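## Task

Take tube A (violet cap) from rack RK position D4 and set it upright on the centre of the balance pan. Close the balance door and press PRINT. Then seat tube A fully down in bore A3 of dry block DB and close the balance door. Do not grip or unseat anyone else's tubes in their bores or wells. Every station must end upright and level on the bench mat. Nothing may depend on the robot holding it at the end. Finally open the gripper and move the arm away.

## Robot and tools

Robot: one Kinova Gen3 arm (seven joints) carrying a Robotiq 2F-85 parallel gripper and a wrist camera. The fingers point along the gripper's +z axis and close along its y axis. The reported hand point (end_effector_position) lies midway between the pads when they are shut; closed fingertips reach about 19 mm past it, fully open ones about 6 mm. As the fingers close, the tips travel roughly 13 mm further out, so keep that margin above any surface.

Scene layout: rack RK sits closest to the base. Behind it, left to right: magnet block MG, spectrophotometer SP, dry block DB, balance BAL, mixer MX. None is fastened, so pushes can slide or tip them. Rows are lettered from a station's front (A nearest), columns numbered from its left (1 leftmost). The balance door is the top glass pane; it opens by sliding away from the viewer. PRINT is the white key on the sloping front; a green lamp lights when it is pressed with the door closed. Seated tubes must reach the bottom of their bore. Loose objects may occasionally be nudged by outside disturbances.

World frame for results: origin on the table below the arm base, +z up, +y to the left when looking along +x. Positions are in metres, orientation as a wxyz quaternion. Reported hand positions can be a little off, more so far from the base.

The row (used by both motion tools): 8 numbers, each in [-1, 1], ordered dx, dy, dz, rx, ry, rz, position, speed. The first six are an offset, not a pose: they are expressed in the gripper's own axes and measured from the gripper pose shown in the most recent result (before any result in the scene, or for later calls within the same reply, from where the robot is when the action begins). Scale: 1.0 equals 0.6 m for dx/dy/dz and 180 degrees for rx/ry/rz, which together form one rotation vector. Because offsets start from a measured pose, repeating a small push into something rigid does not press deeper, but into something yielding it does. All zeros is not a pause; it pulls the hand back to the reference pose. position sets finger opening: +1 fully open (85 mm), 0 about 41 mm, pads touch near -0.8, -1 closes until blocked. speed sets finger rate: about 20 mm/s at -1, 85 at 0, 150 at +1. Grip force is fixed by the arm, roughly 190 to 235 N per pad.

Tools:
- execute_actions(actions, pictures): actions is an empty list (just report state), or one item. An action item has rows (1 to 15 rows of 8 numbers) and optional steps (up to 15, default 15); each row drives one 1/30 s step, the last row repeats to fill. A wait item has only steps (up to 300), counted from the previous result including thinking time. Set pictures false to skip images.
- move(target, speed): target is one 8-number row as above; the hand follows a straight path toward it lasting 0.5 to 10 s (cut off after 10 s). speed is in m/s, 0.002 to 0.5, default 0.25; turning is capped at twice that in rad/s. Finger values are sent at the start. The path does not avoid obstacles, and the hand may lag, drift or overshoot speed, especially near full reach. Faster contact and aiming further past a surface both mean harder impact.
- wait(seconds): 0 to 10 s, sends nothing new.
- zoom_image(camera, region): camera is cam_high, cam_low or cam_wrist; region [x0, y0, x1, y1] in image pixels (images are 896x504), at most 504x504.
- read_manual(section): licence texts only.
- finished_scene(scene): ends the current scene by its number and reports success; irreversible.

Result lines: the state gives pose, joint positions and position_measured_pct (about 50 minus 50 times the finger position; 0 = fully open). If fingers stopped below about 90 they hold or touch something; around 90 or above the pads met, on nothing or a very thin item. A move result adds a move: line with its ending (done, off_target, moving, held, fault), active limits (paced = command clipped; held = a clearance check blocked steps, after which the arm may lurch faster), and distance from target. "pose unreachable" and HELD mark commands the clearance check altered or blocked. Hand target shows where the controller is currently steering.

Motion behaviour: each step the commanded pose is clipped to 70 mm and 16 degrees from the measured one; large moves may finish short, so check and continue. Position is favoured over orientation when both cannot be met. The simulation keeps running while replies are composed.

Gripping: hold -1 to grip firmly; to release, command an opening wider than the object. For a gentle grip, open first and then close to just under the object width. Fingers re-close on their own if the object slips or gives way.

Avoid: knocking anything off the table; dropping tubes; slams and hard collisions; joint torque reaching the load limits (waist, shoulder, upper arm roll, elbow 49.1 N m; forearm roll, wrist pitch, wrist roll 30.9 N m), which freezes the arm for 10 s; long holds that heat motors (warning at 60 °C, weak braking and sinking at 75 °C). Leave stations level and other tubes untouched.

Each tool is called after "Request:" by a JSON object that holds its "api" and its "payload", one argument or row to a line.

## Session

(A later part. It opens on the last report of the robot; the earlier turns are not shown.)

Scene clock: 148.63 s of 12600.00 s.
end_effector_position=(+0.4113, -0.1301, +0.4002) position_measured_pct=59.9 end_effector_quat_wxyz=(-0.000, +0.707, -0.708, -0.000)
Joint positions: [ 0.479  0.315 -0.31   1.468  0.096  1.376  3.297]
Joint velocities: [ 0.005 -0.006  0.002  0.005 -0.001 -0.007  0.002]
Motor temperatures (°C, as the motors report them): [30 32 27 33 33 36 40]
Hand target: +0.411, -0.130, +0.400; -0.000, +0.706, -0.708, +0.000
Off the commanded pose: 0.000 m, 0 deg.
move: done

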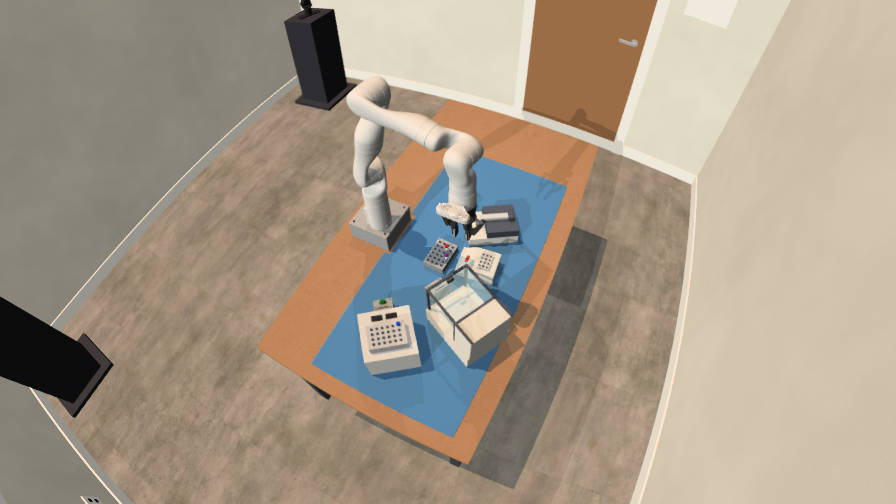

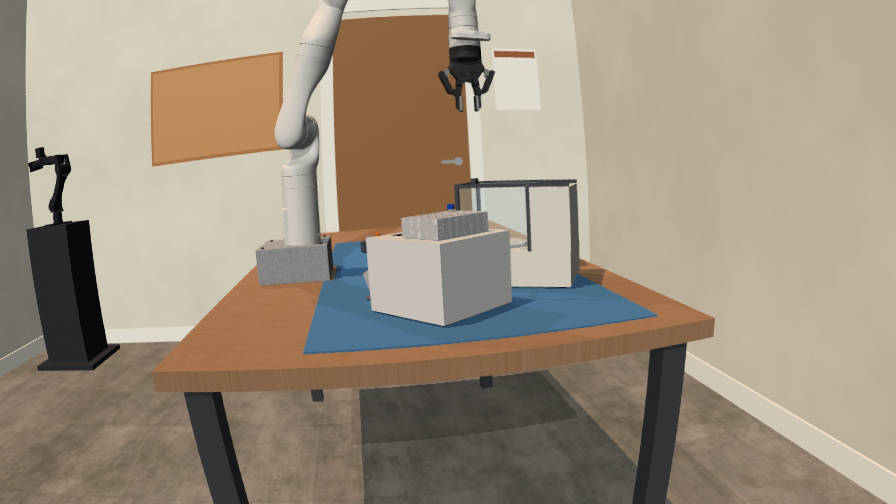

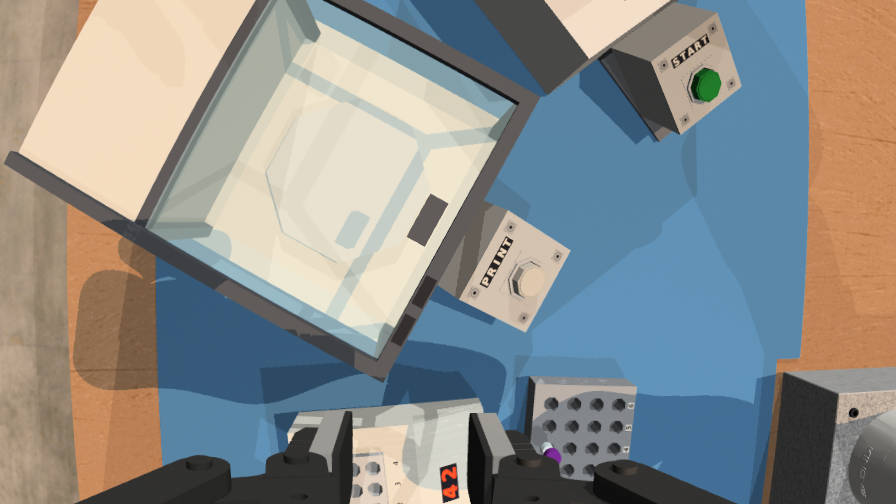

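Request:
{"api": "move", "payload": {
  "target": [0.107,0.009,0.15,0,0,0.156,-0.2,0]
}}

Scene clock: 162.63 s of 12600.00 s.
end_effector_position=(+0.4063, -0.1941, +0.3105) position_measured_pct=59.9 end_effector_quat_wxyz=(+0.000, -0.514, +0.858, +0.000)
Joint positions: [ 0.525  0.418 -0.183  1.608  0.081  1.125  2.965]
Joint velocities: [-0.     0.003 -0.001 -0.     0.001 -0.001 -0.003]
Motor temperatures (°C, as the motors report them): [30 32 27 33 33 36 40]
Hand target: +0.406, -0.194, +0.310; +0.000, -0.514, +0.858, +0.000
Off the commanded pose: 0.001 m, 0 deg.
move: done

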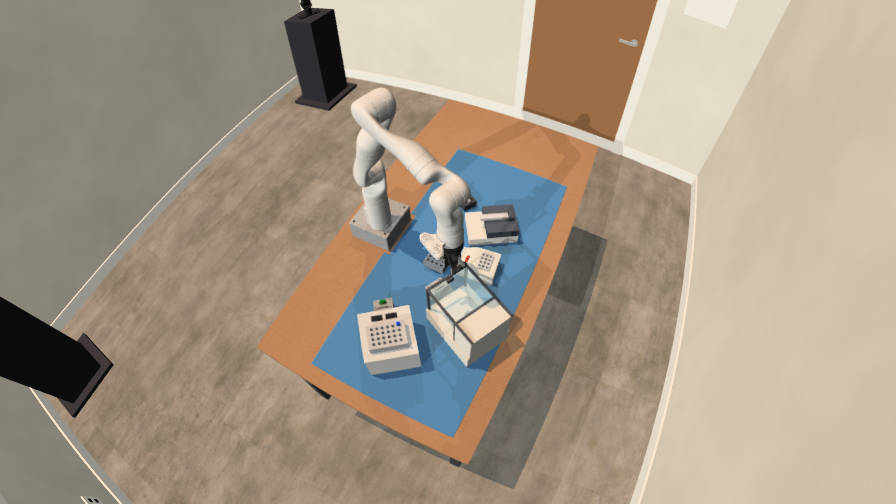

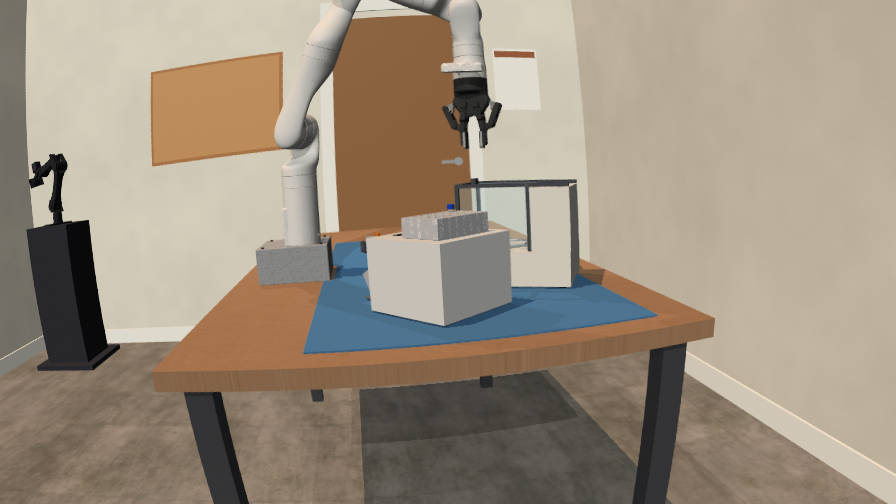

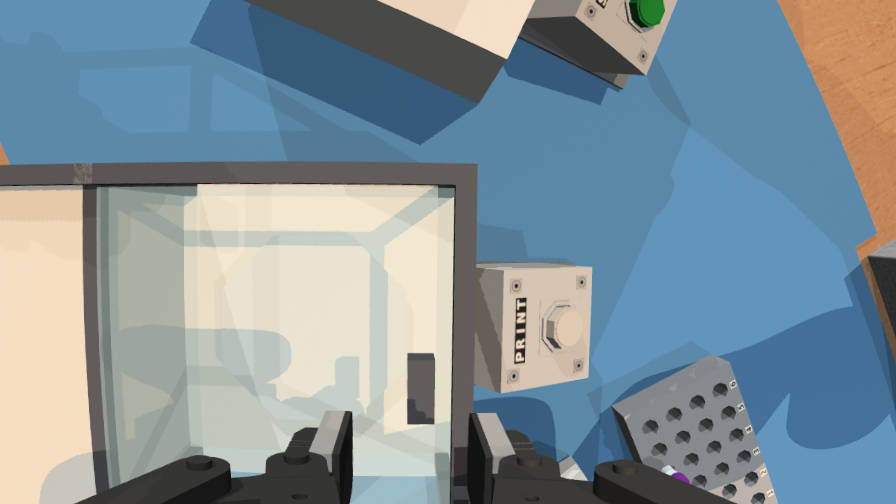

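Request:
{"api": "move", "payload": {
  "target": [0,0.004,0.117,0,0,0,-0.4,0],
  "speed": 0.1
}}

Request:
{"api": "zoom_image", "payload": {
  "camera": "cam_low",
  "region": [400, 100, 600, 260]
}}

Scene clock: 169.53 s of 12600.00 s.
end_effector_position=(+0.4043, -0.1931, +0.2405) position_measured_pct=69.8 end_effector_quat_wxyz=(+0.000, -0.514, +0.858, +0.000)
Joint positions: [ 0.519  0.501 -0.177  1.73   0.105  0.922  2.943]
Joint velocities: [-0.001  0.004 -0.     0.001 -0.001 -0.005 -0.   ]
Motor temperatures (°C, as the motors report them): [30 32 27 33 33 36 40]
Hand target: +0.404, -0.193, +0.240; +0.000, -0.514, +0.858, +0.000
Off the commanded pose: 0.000 m, 0 deg.
move: done

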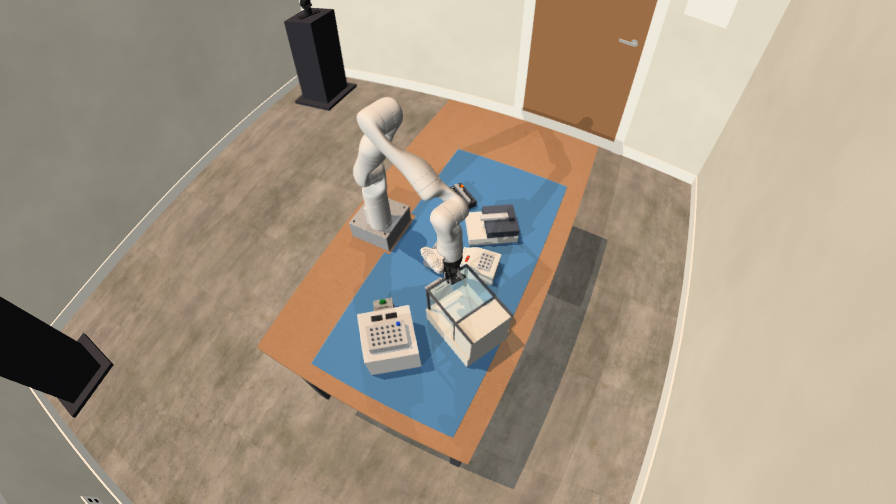

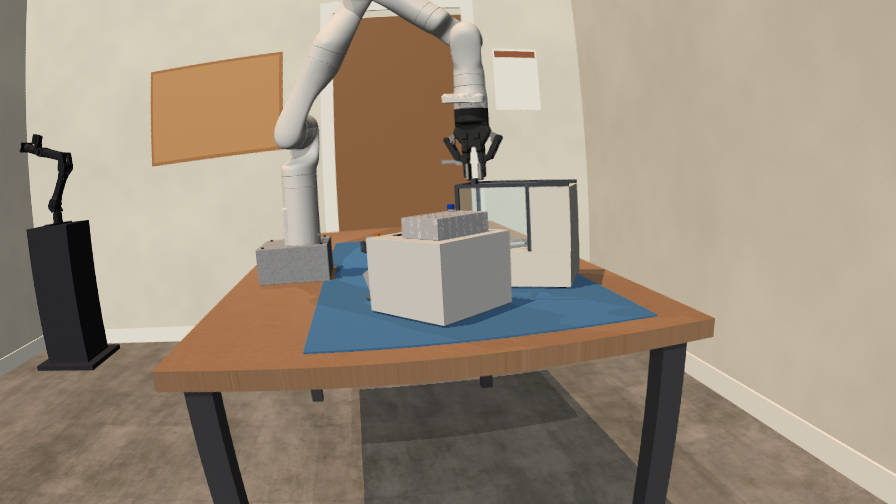

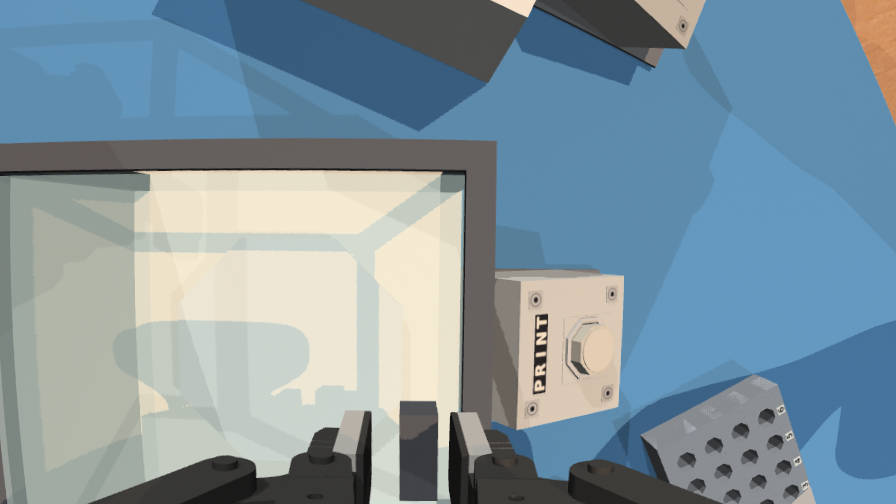

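Region (400, 100, 600, 260) of cam_low's 896x504 image, scaled by 2.520, with more detail than that image has; it fills the top 403 rows of this view, and the rest is white.

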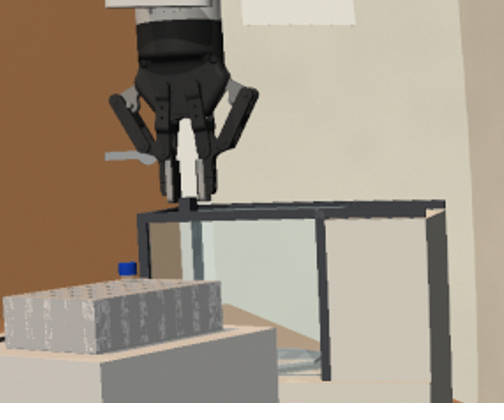

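Request:
{"api": "move", "payload": {
  "target": [0,0.003,0.019,0,0,0,-0.4,0],
  "speed": 0.02
}}

Request:
{"api": "execute_actions", "payload": {
  "actions": [
    {"rows":[[0,0,0,0,0,0,-0.68,-0.5]],"steps":12}
  ]
}}

Scene clock: 175.33 s of 12600.00 s.
end_effector_position=(+0.4035, -0.1926, +0.2350) position_measured_pct=69.8 end_effector_quat_wxyz=(+0.002, -0.514, +0.858, -0.003)
Joint positions: [ 0.518  0.503 -0.175  1.749  0.109  0.894  2.938]
Joint velocities: [-0.    -0.003 -0.002  0.003  0.001 -0.004  0.   ]
Motor temperatures (°C, as the motors report them): [30 32 27 33 33 36 40]
Hand target: +0.403, -0.192, +0.229; +0.000, -0.514, +0.858, +0.000
Off the commanded pose: 0.006 m, 0 deg.
move: off_target

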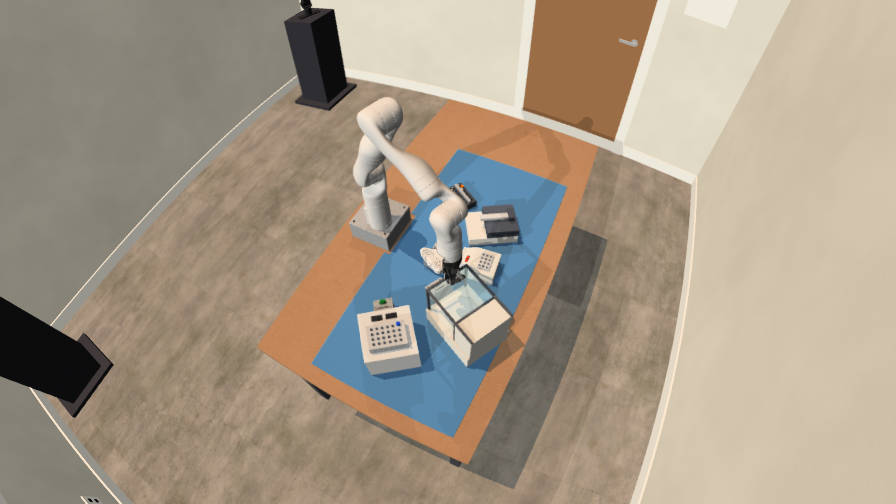

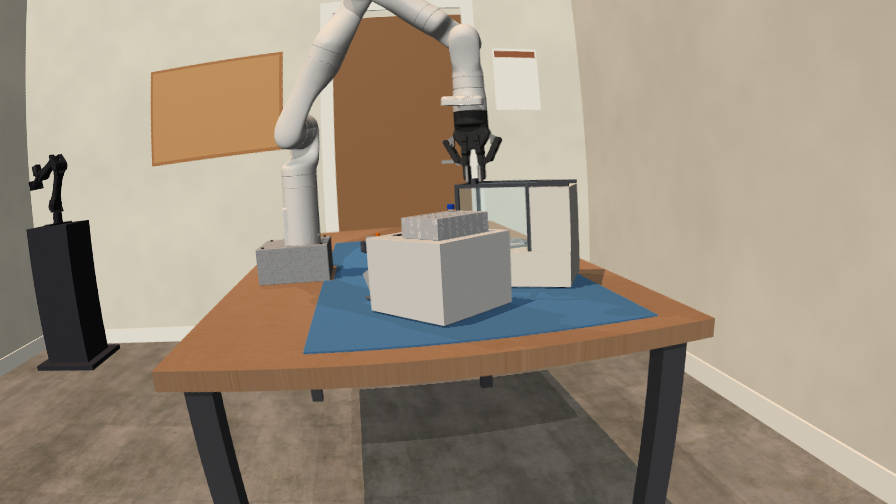

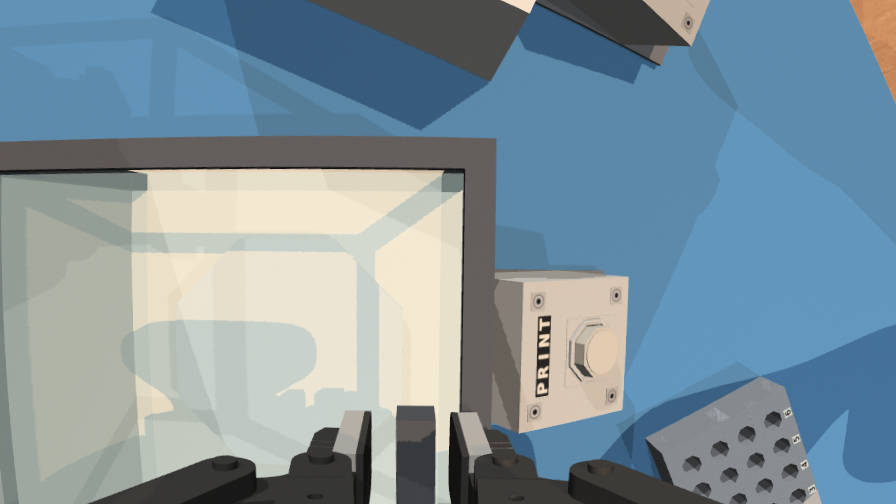

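Scene clock: 175.73 s of 12600.00 s.
end_effector_position=(+0.4032, -0.1924, +0.2353) position_measured_pct=81.3 end_effector_quat_wxyz=(+0.002, -0.514, +0.858, -0.003)
Joint positions: [ 0.518  0.502 -0.176  1.749  0.109  0.895  2.939]
Joint velocities: [-0.     0.    -0.001 -0.    -0.    -0.001 -0.   ]
Motor temperatures (°C, as the motors report them): [30 32 27 33 33 36 40]
Hand target: +0.403, -0.193, +0.235; +0.002, -0.514, +0.858, -0.003
Off the commanded pose: 0.000 m, 0 deg.
Steps of this call (steps 1 to 12: all 12 steps of this action). Readings (end_effector_position | what the end effector reports):
1: (+0.4035, -0.1927, +0.2354) | position_measured_pct=69.8
2: (+0.4039, -0.1929, +0.2360) | position_measured_pct=69.8
4: (+0.4041, -0.1930, +0.2360) | position_measured_pct=72.6
8: (+0.4032, -0.1924, +0.2352) | position_measured_pct=79.4
12: the state above

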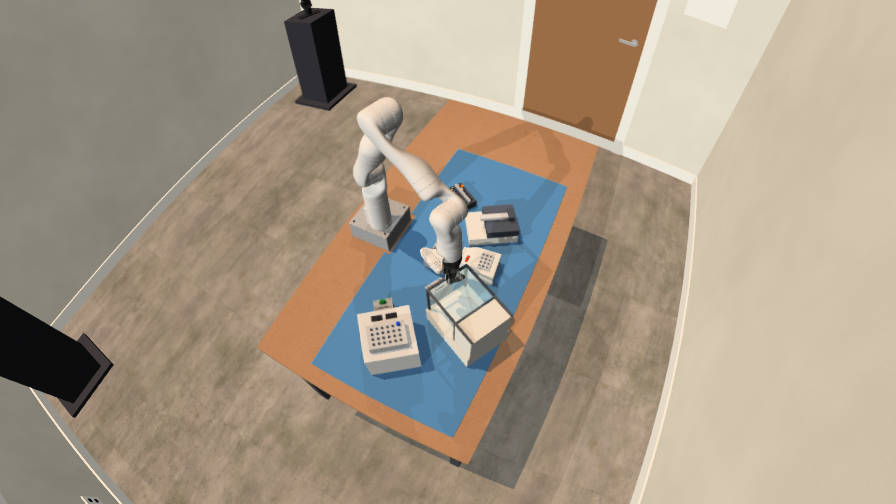

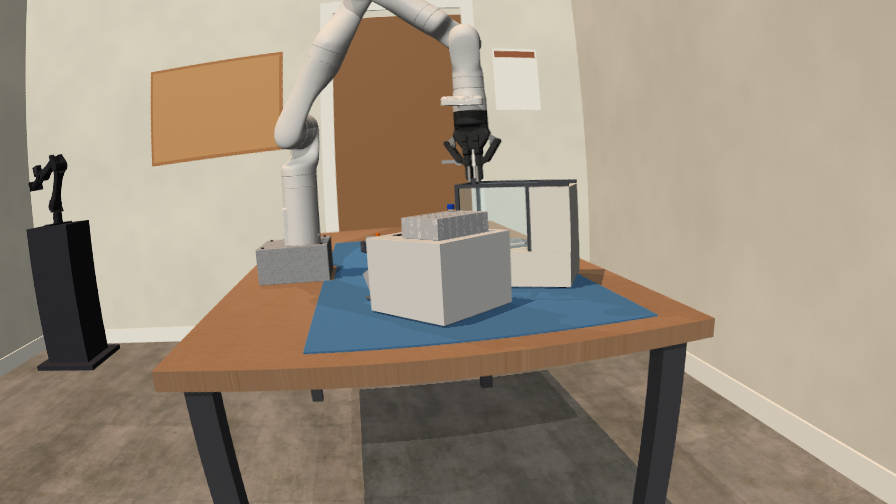

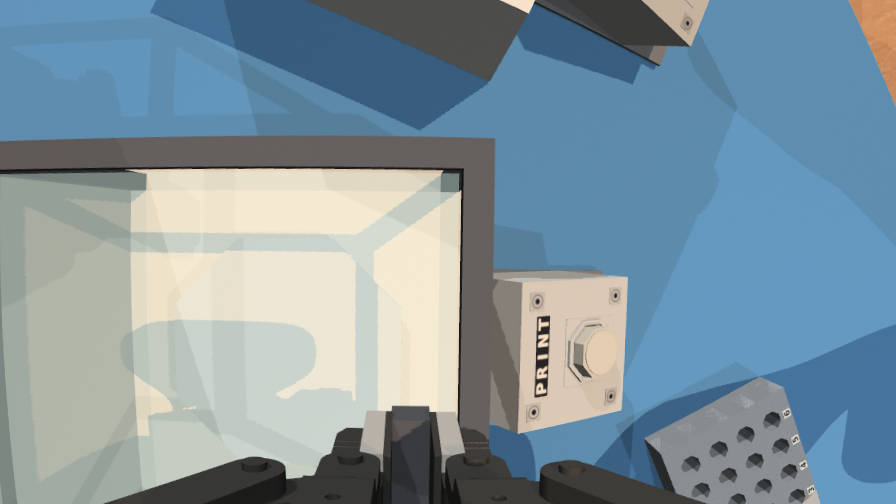

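Request:
{"api": "move", "payload": {
  "target": [0,-0.2,-0.002,0,0,0,-0.68,0],
  "speed": 0.05
}}

Scene clock: 182.13 s of 12600.00 s.
end_effector_position=(+0.5083, -0.2470, +0.2360) position_measured_pct=81.3 end_effector_quat_wxyz=(+0.001, -0.515, +0.857, -0.001)
Joint positions: [ 0.499  0.742 -0.156  1.286  0.117  1.123  2.978]
Joint velocities: [-0.001  0.005  0.001 -0.008 -0.001  0.003  0.001]
Motor temperatures (°C, as the motors report them): [30 32 27 33 33 36 40]
Hand target: +0.509, -0.249, +0.238; +0.002, -0.514, +0.858, -0.003
Off the commanded pose: 0.003 m, 0 deg.
move: done

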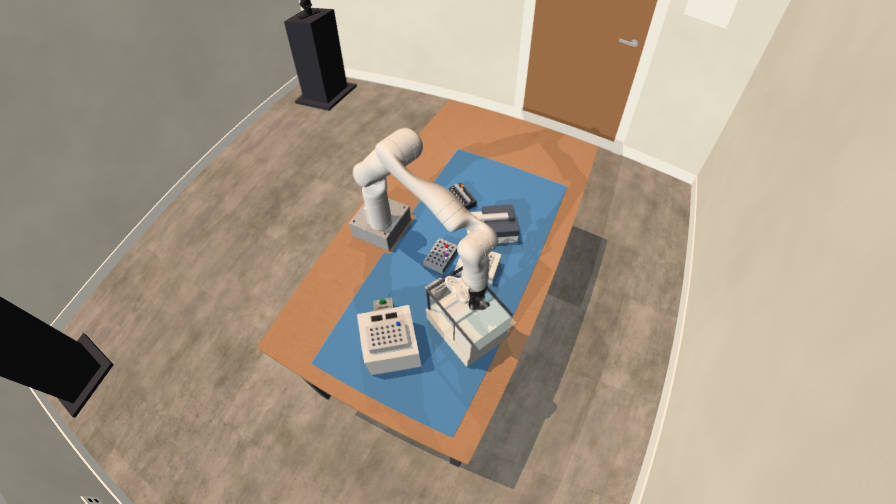

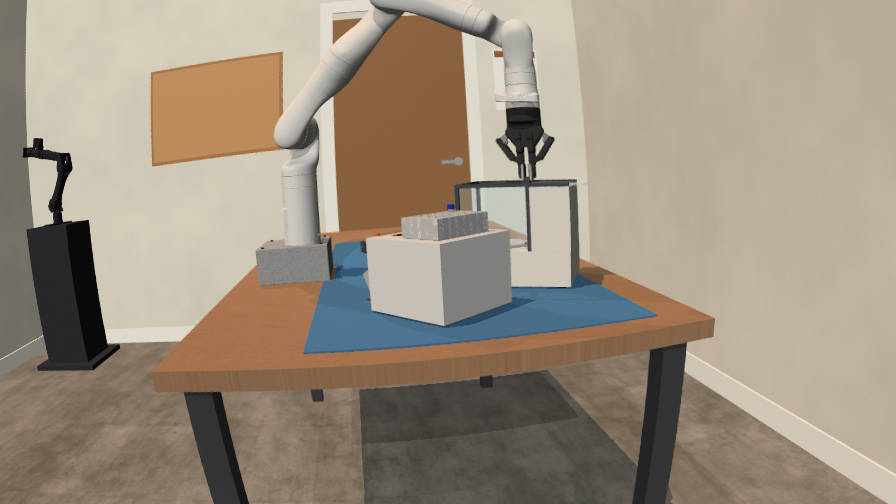

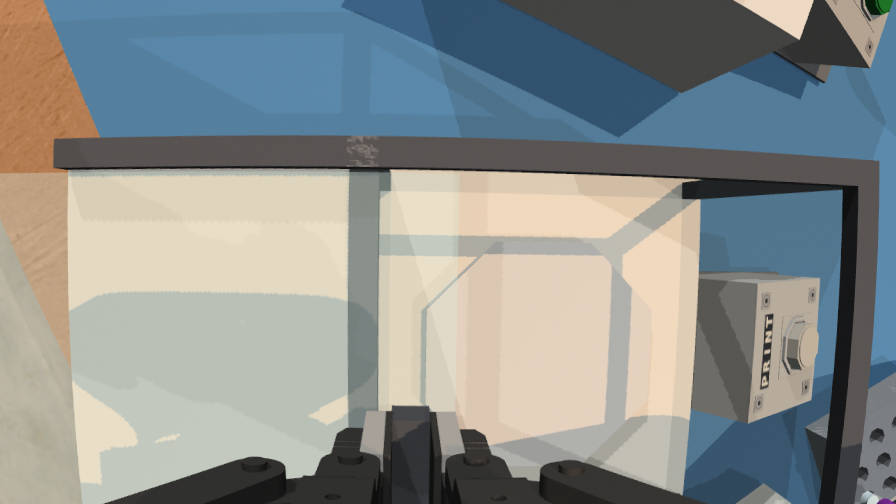

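Request:
{"api": "move", "payload": {
  "target": [0,0,0,0,0,0,-0.3,0]
}}

Request:
{"api": "move", "payload": {
  "target": [-0.05,0.09,-0.25,0,0,0,-0.3,0]
}}

Scene clock: 189.20 s of 12600.00 s.
end_effector_position=(+0.5083, -0.2470, +0.2360) position_measured_pct=65.1 end_effector_quat_wxyz=(+0.001, -0.515, +0.857, -0.001)
Joint positions: [ 0.499  0.742 -0.156  1.286  0.117  1.123  2.978]
Joint velocities: [ 0.    -0.    -0.001  0.001  0.     0.    -0.   ]
Motor temperatures (°C, as the motors report them): [30 32 27 34 33 36 40]
Hand target: +0.508, -0.247, +0.236; +0.001, -0.515, +0.857, -0.001
Off the commanded pose: 0.000 m, 0 deg.
move: done

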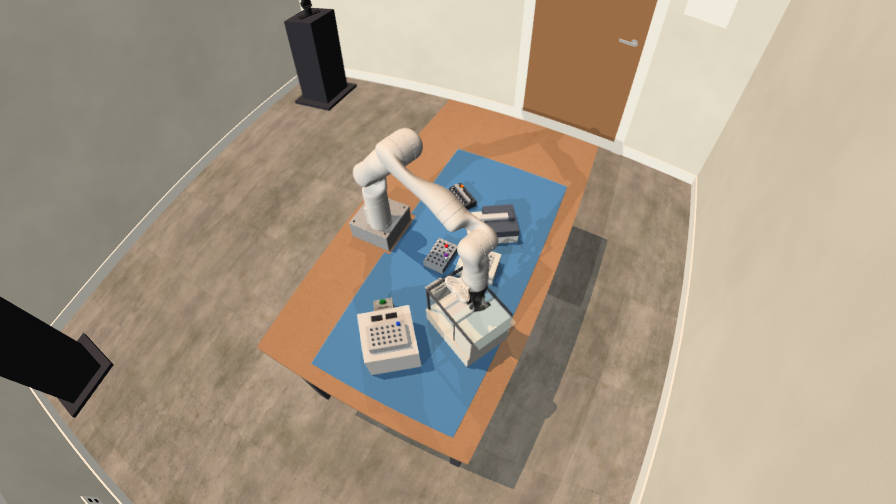

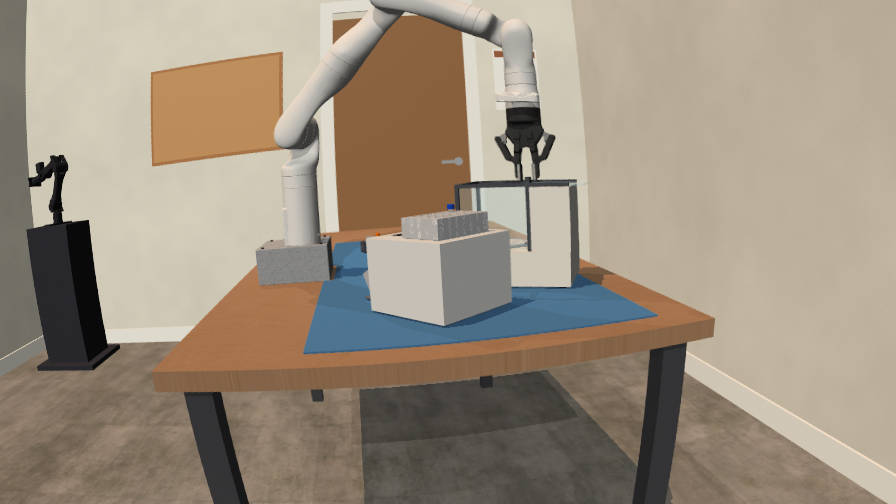

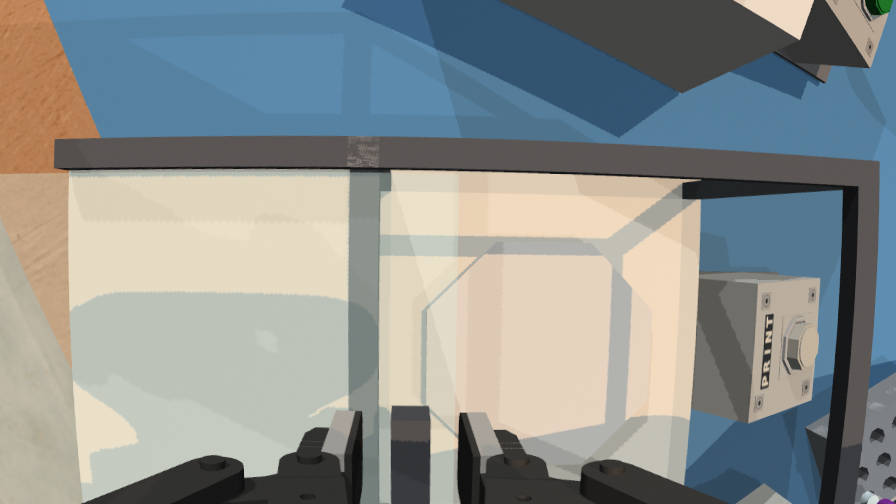

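Scene clock: 190.37 s of 12600.00 s.
end_effector_position=(+0.4739, -0.1951, +0.3855) position_measured_pct=65.1 end_effector_quat_wxyz=(+0.001, -0.515, +0.857, -0.001)
Joint positions: [ 0.45   0.506 -0.175  1.215  0.085  1.429  2.929]
Joint velocities: [-0.001 -0.003  0.001 -0.002  0.002  0.003 -0.   ]
Motor temperatures (°C, as the motors report them): [30 32 27 34 33 36 40]
Hand target: +0.474, -0.195, +0.386; +0.001, -0.515, +0.857, -0.001
Off the commanded pose: 0.001 m, 0 deg.
move: done

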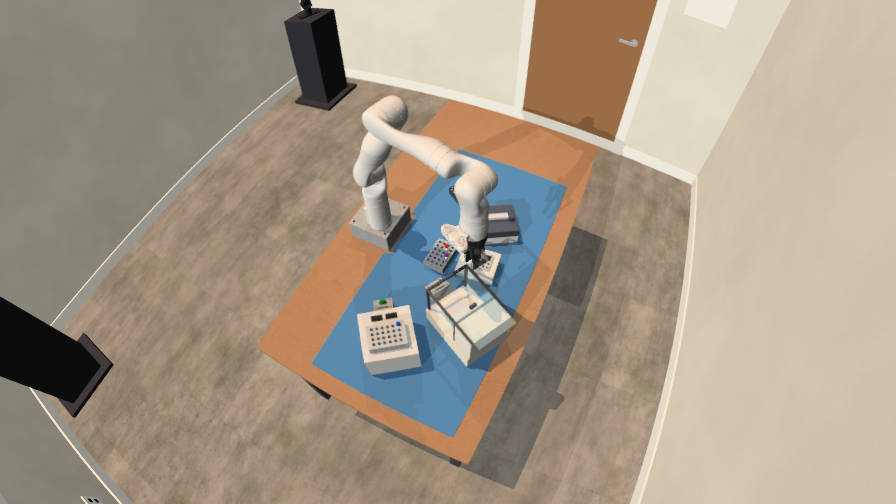

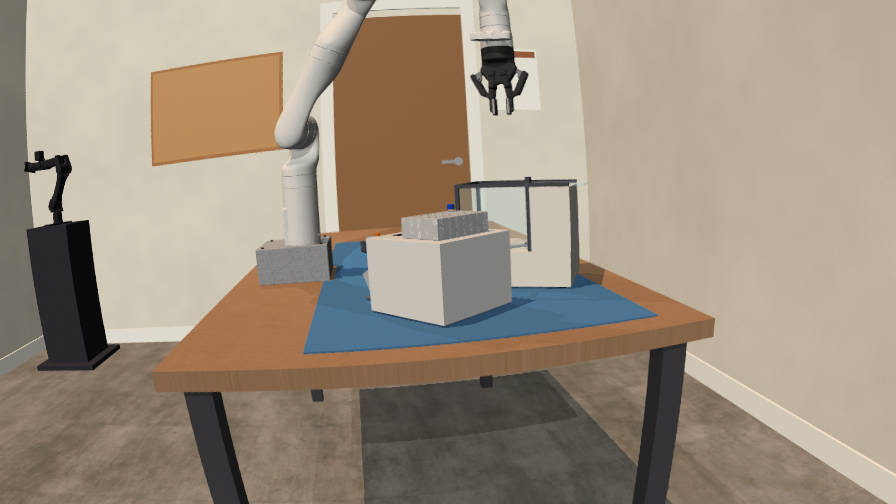

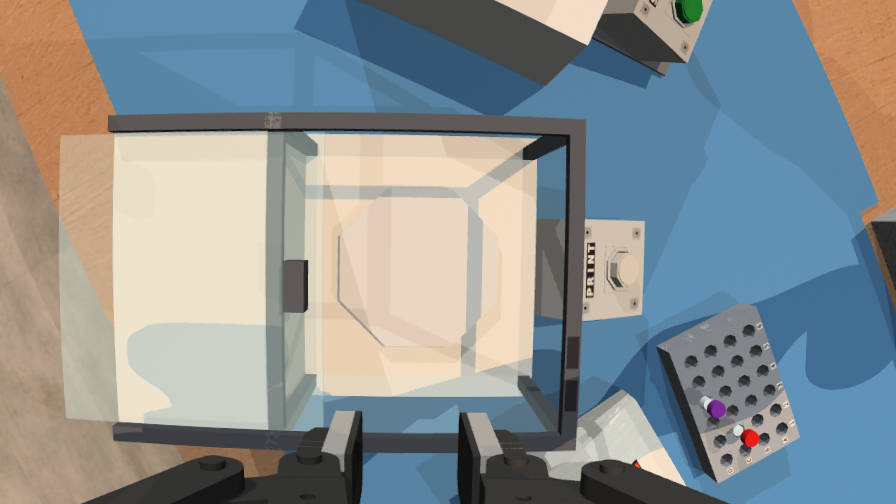

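Request:
{"api": "move", "payload": {
  "target": [0.0495,-0.091,0.247,0,0,0,-0.3,0],
  "speed": 0.12
}}

Request:
{"api": "move", "payload": {
  "target": [0,0,0,0,0,0,-0.68,0]
}}

Request:
{"api": "move", "payload": {
  "target": [0,-0.04,0,0,0,0,-0.68,0],
  "speed": 0.03
}}

Scene clock: 230.00 s of 12600.00 s.
end_effector_position=(+0.5090, -0.2470, +0.2379) position_measured_pct=65.1 end_effector_quat_wxyz=(+0.001, -0.515, +0.857, -0.001)
Joint positions: [ 0.499  0.741 -0.157  1.281  0.117  1.129  2.978]
Joint velocities: [ 0.     0.004 -0.002  0.     0.001 -0.001 -0.   ]
Motor temperatures (°C, as the motors report them): [30 33 27 34 33 36 40]
Hand target: +0.509, -0.247, +0.238; +0.001, -0.515, +0.857, -0.001
Off the commanded pose: 0.001 m, 0 deg.
move: done

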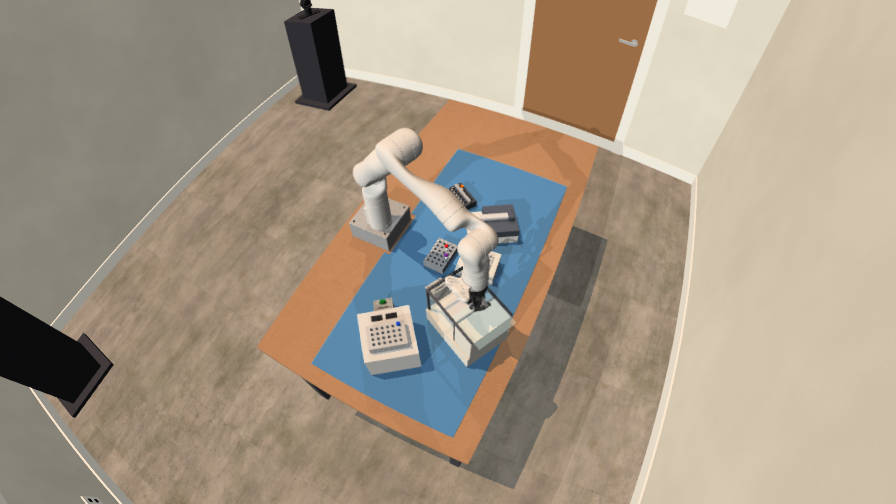

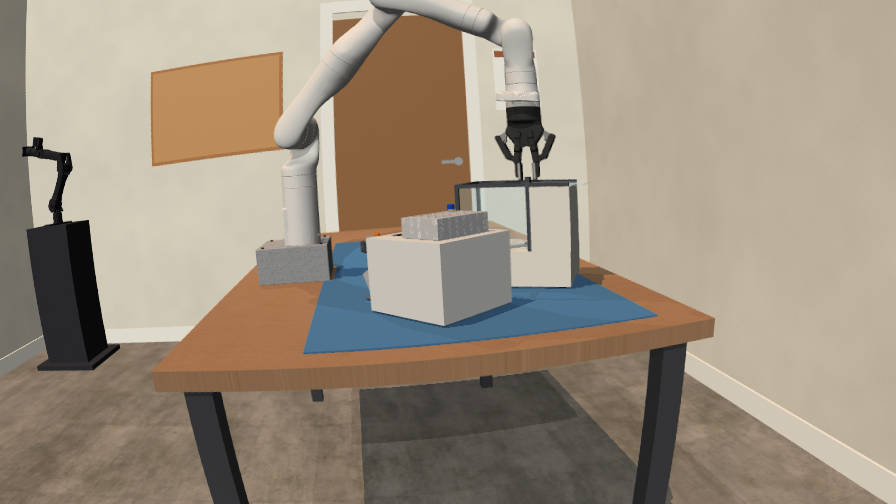

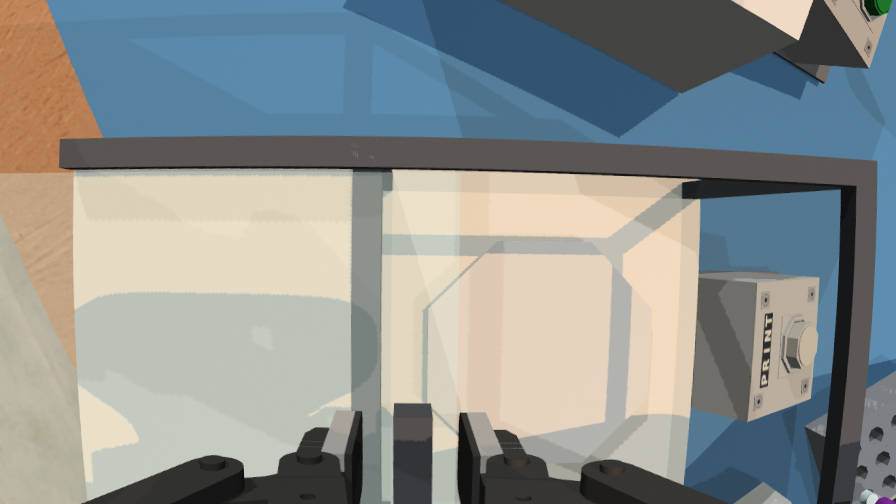

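Scene clock: 230.50 s of 12600.00 s.
end_effector_position=(+0.5088, -0.2469, +0.2380) position_measured_pct=81.3 end_effector_quat_wxyz=(+0.001, -0.515, +0.857, -0.001)
Joint positions: [ 0.499  0.741 -0.157  1.281  0.117  1.129  2.978]
Joint velocities: [-0.    -0.     0.     0.     0.002  0.001 -0.   ]
Motor temperatures (°C, as the motors report them): [30 33 27 34 33 36 40]
Hand target: +0.509, -0.247, +0.238; +0.001, -0.515, +0.857, -0.001
Off the commanded pose: 0.000 m, 0 deg.
move: done

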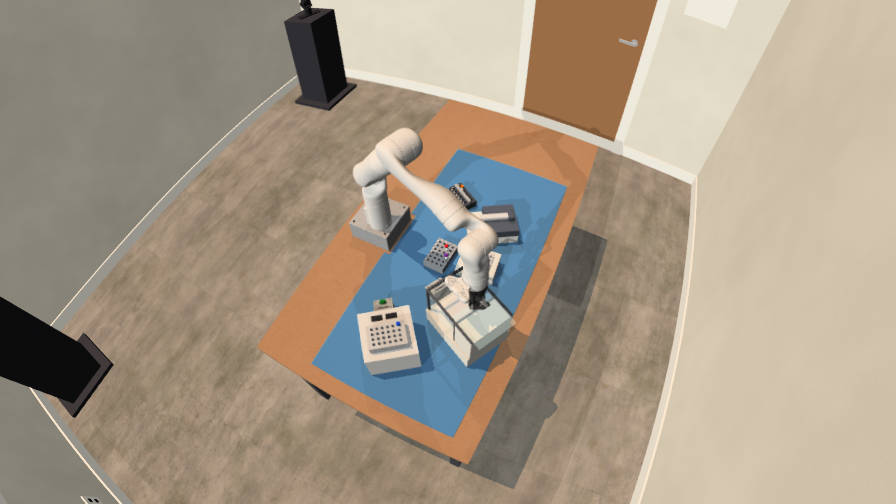

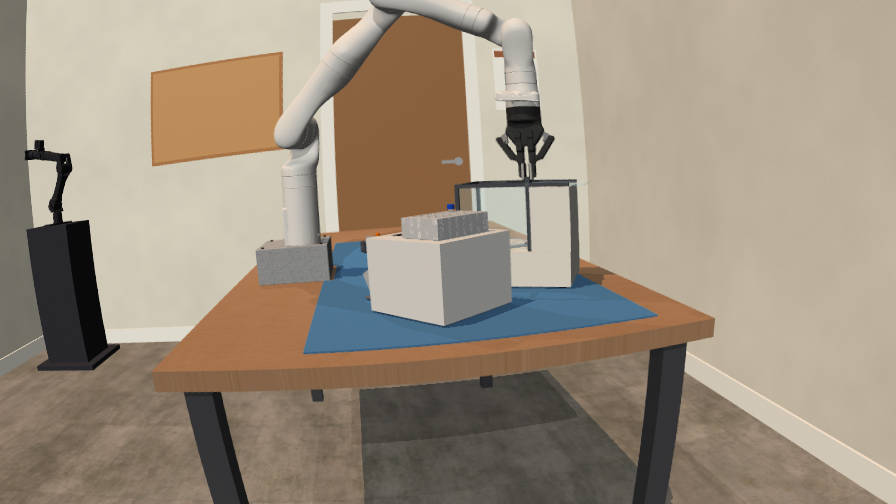

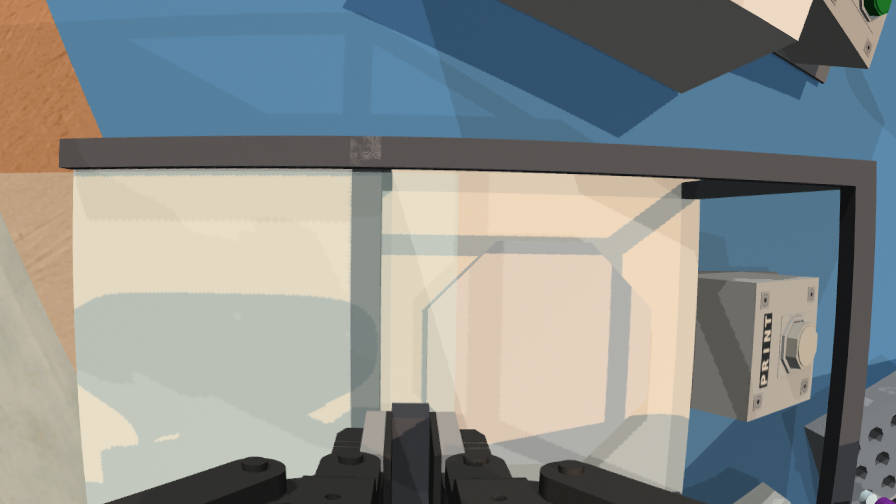

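Scene clock: 231.60 s of 12600.00 s.
end_effector_position=(+0.5254, -0.2554, +0.2426) position_measured_pct=81.3 end_effector_quat_wxyz=(-0.002, -0.516, +0.857, +0.003)
Joint positions: [ 0.493  0.786 -0.154  1.175  0.116  1.2    2.987]
Joint velocities: [-0.     0.003 -0.001 -0.007 -0.     0.006  0.   ]
Motor temperatures (°C, as the motors report them): [30 33 27 34 33 36 40]
Hand target: +0.530, -0.258, +0.238; +0.001, -0.515, +0.857, -0.001
Off the commanded pose: 0.007 m, 1 deg.
move: off_target

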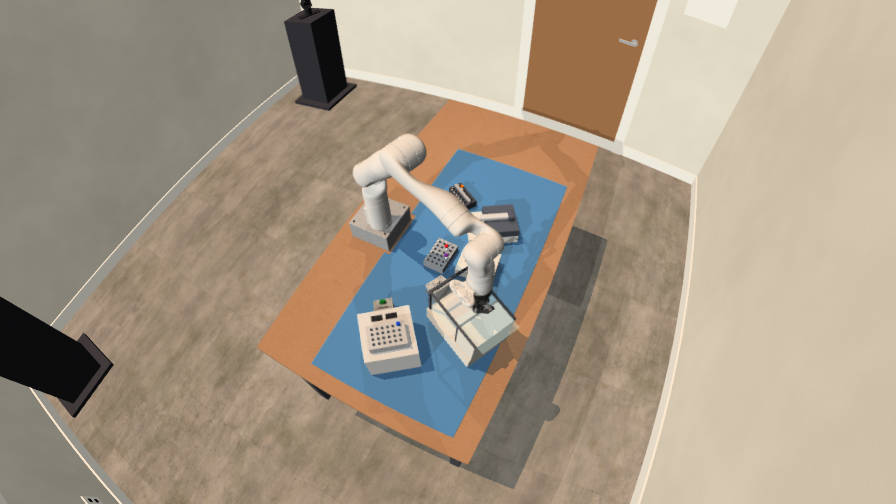

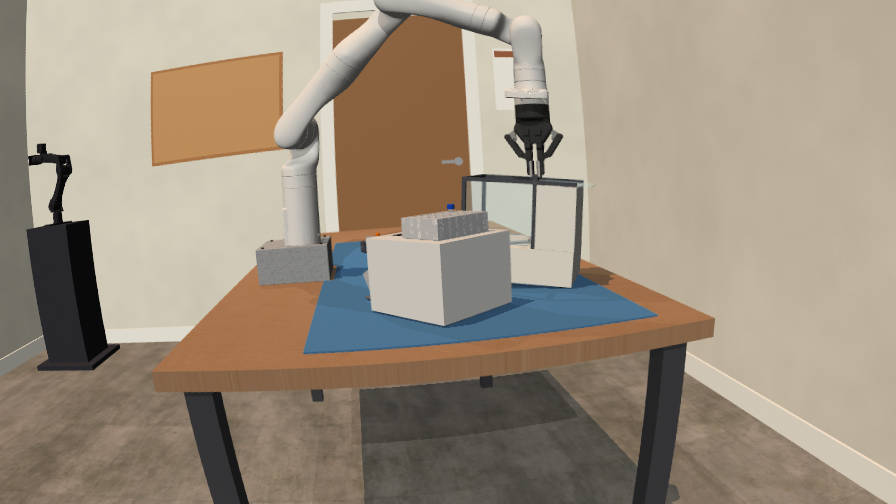

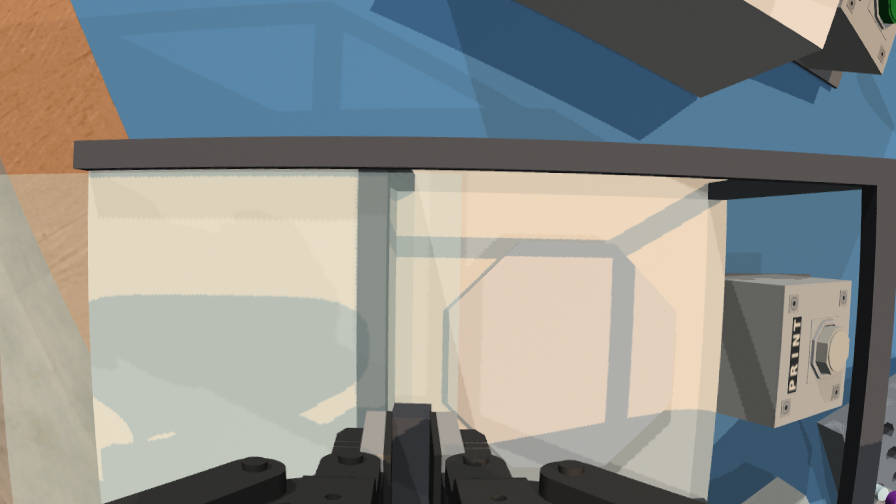

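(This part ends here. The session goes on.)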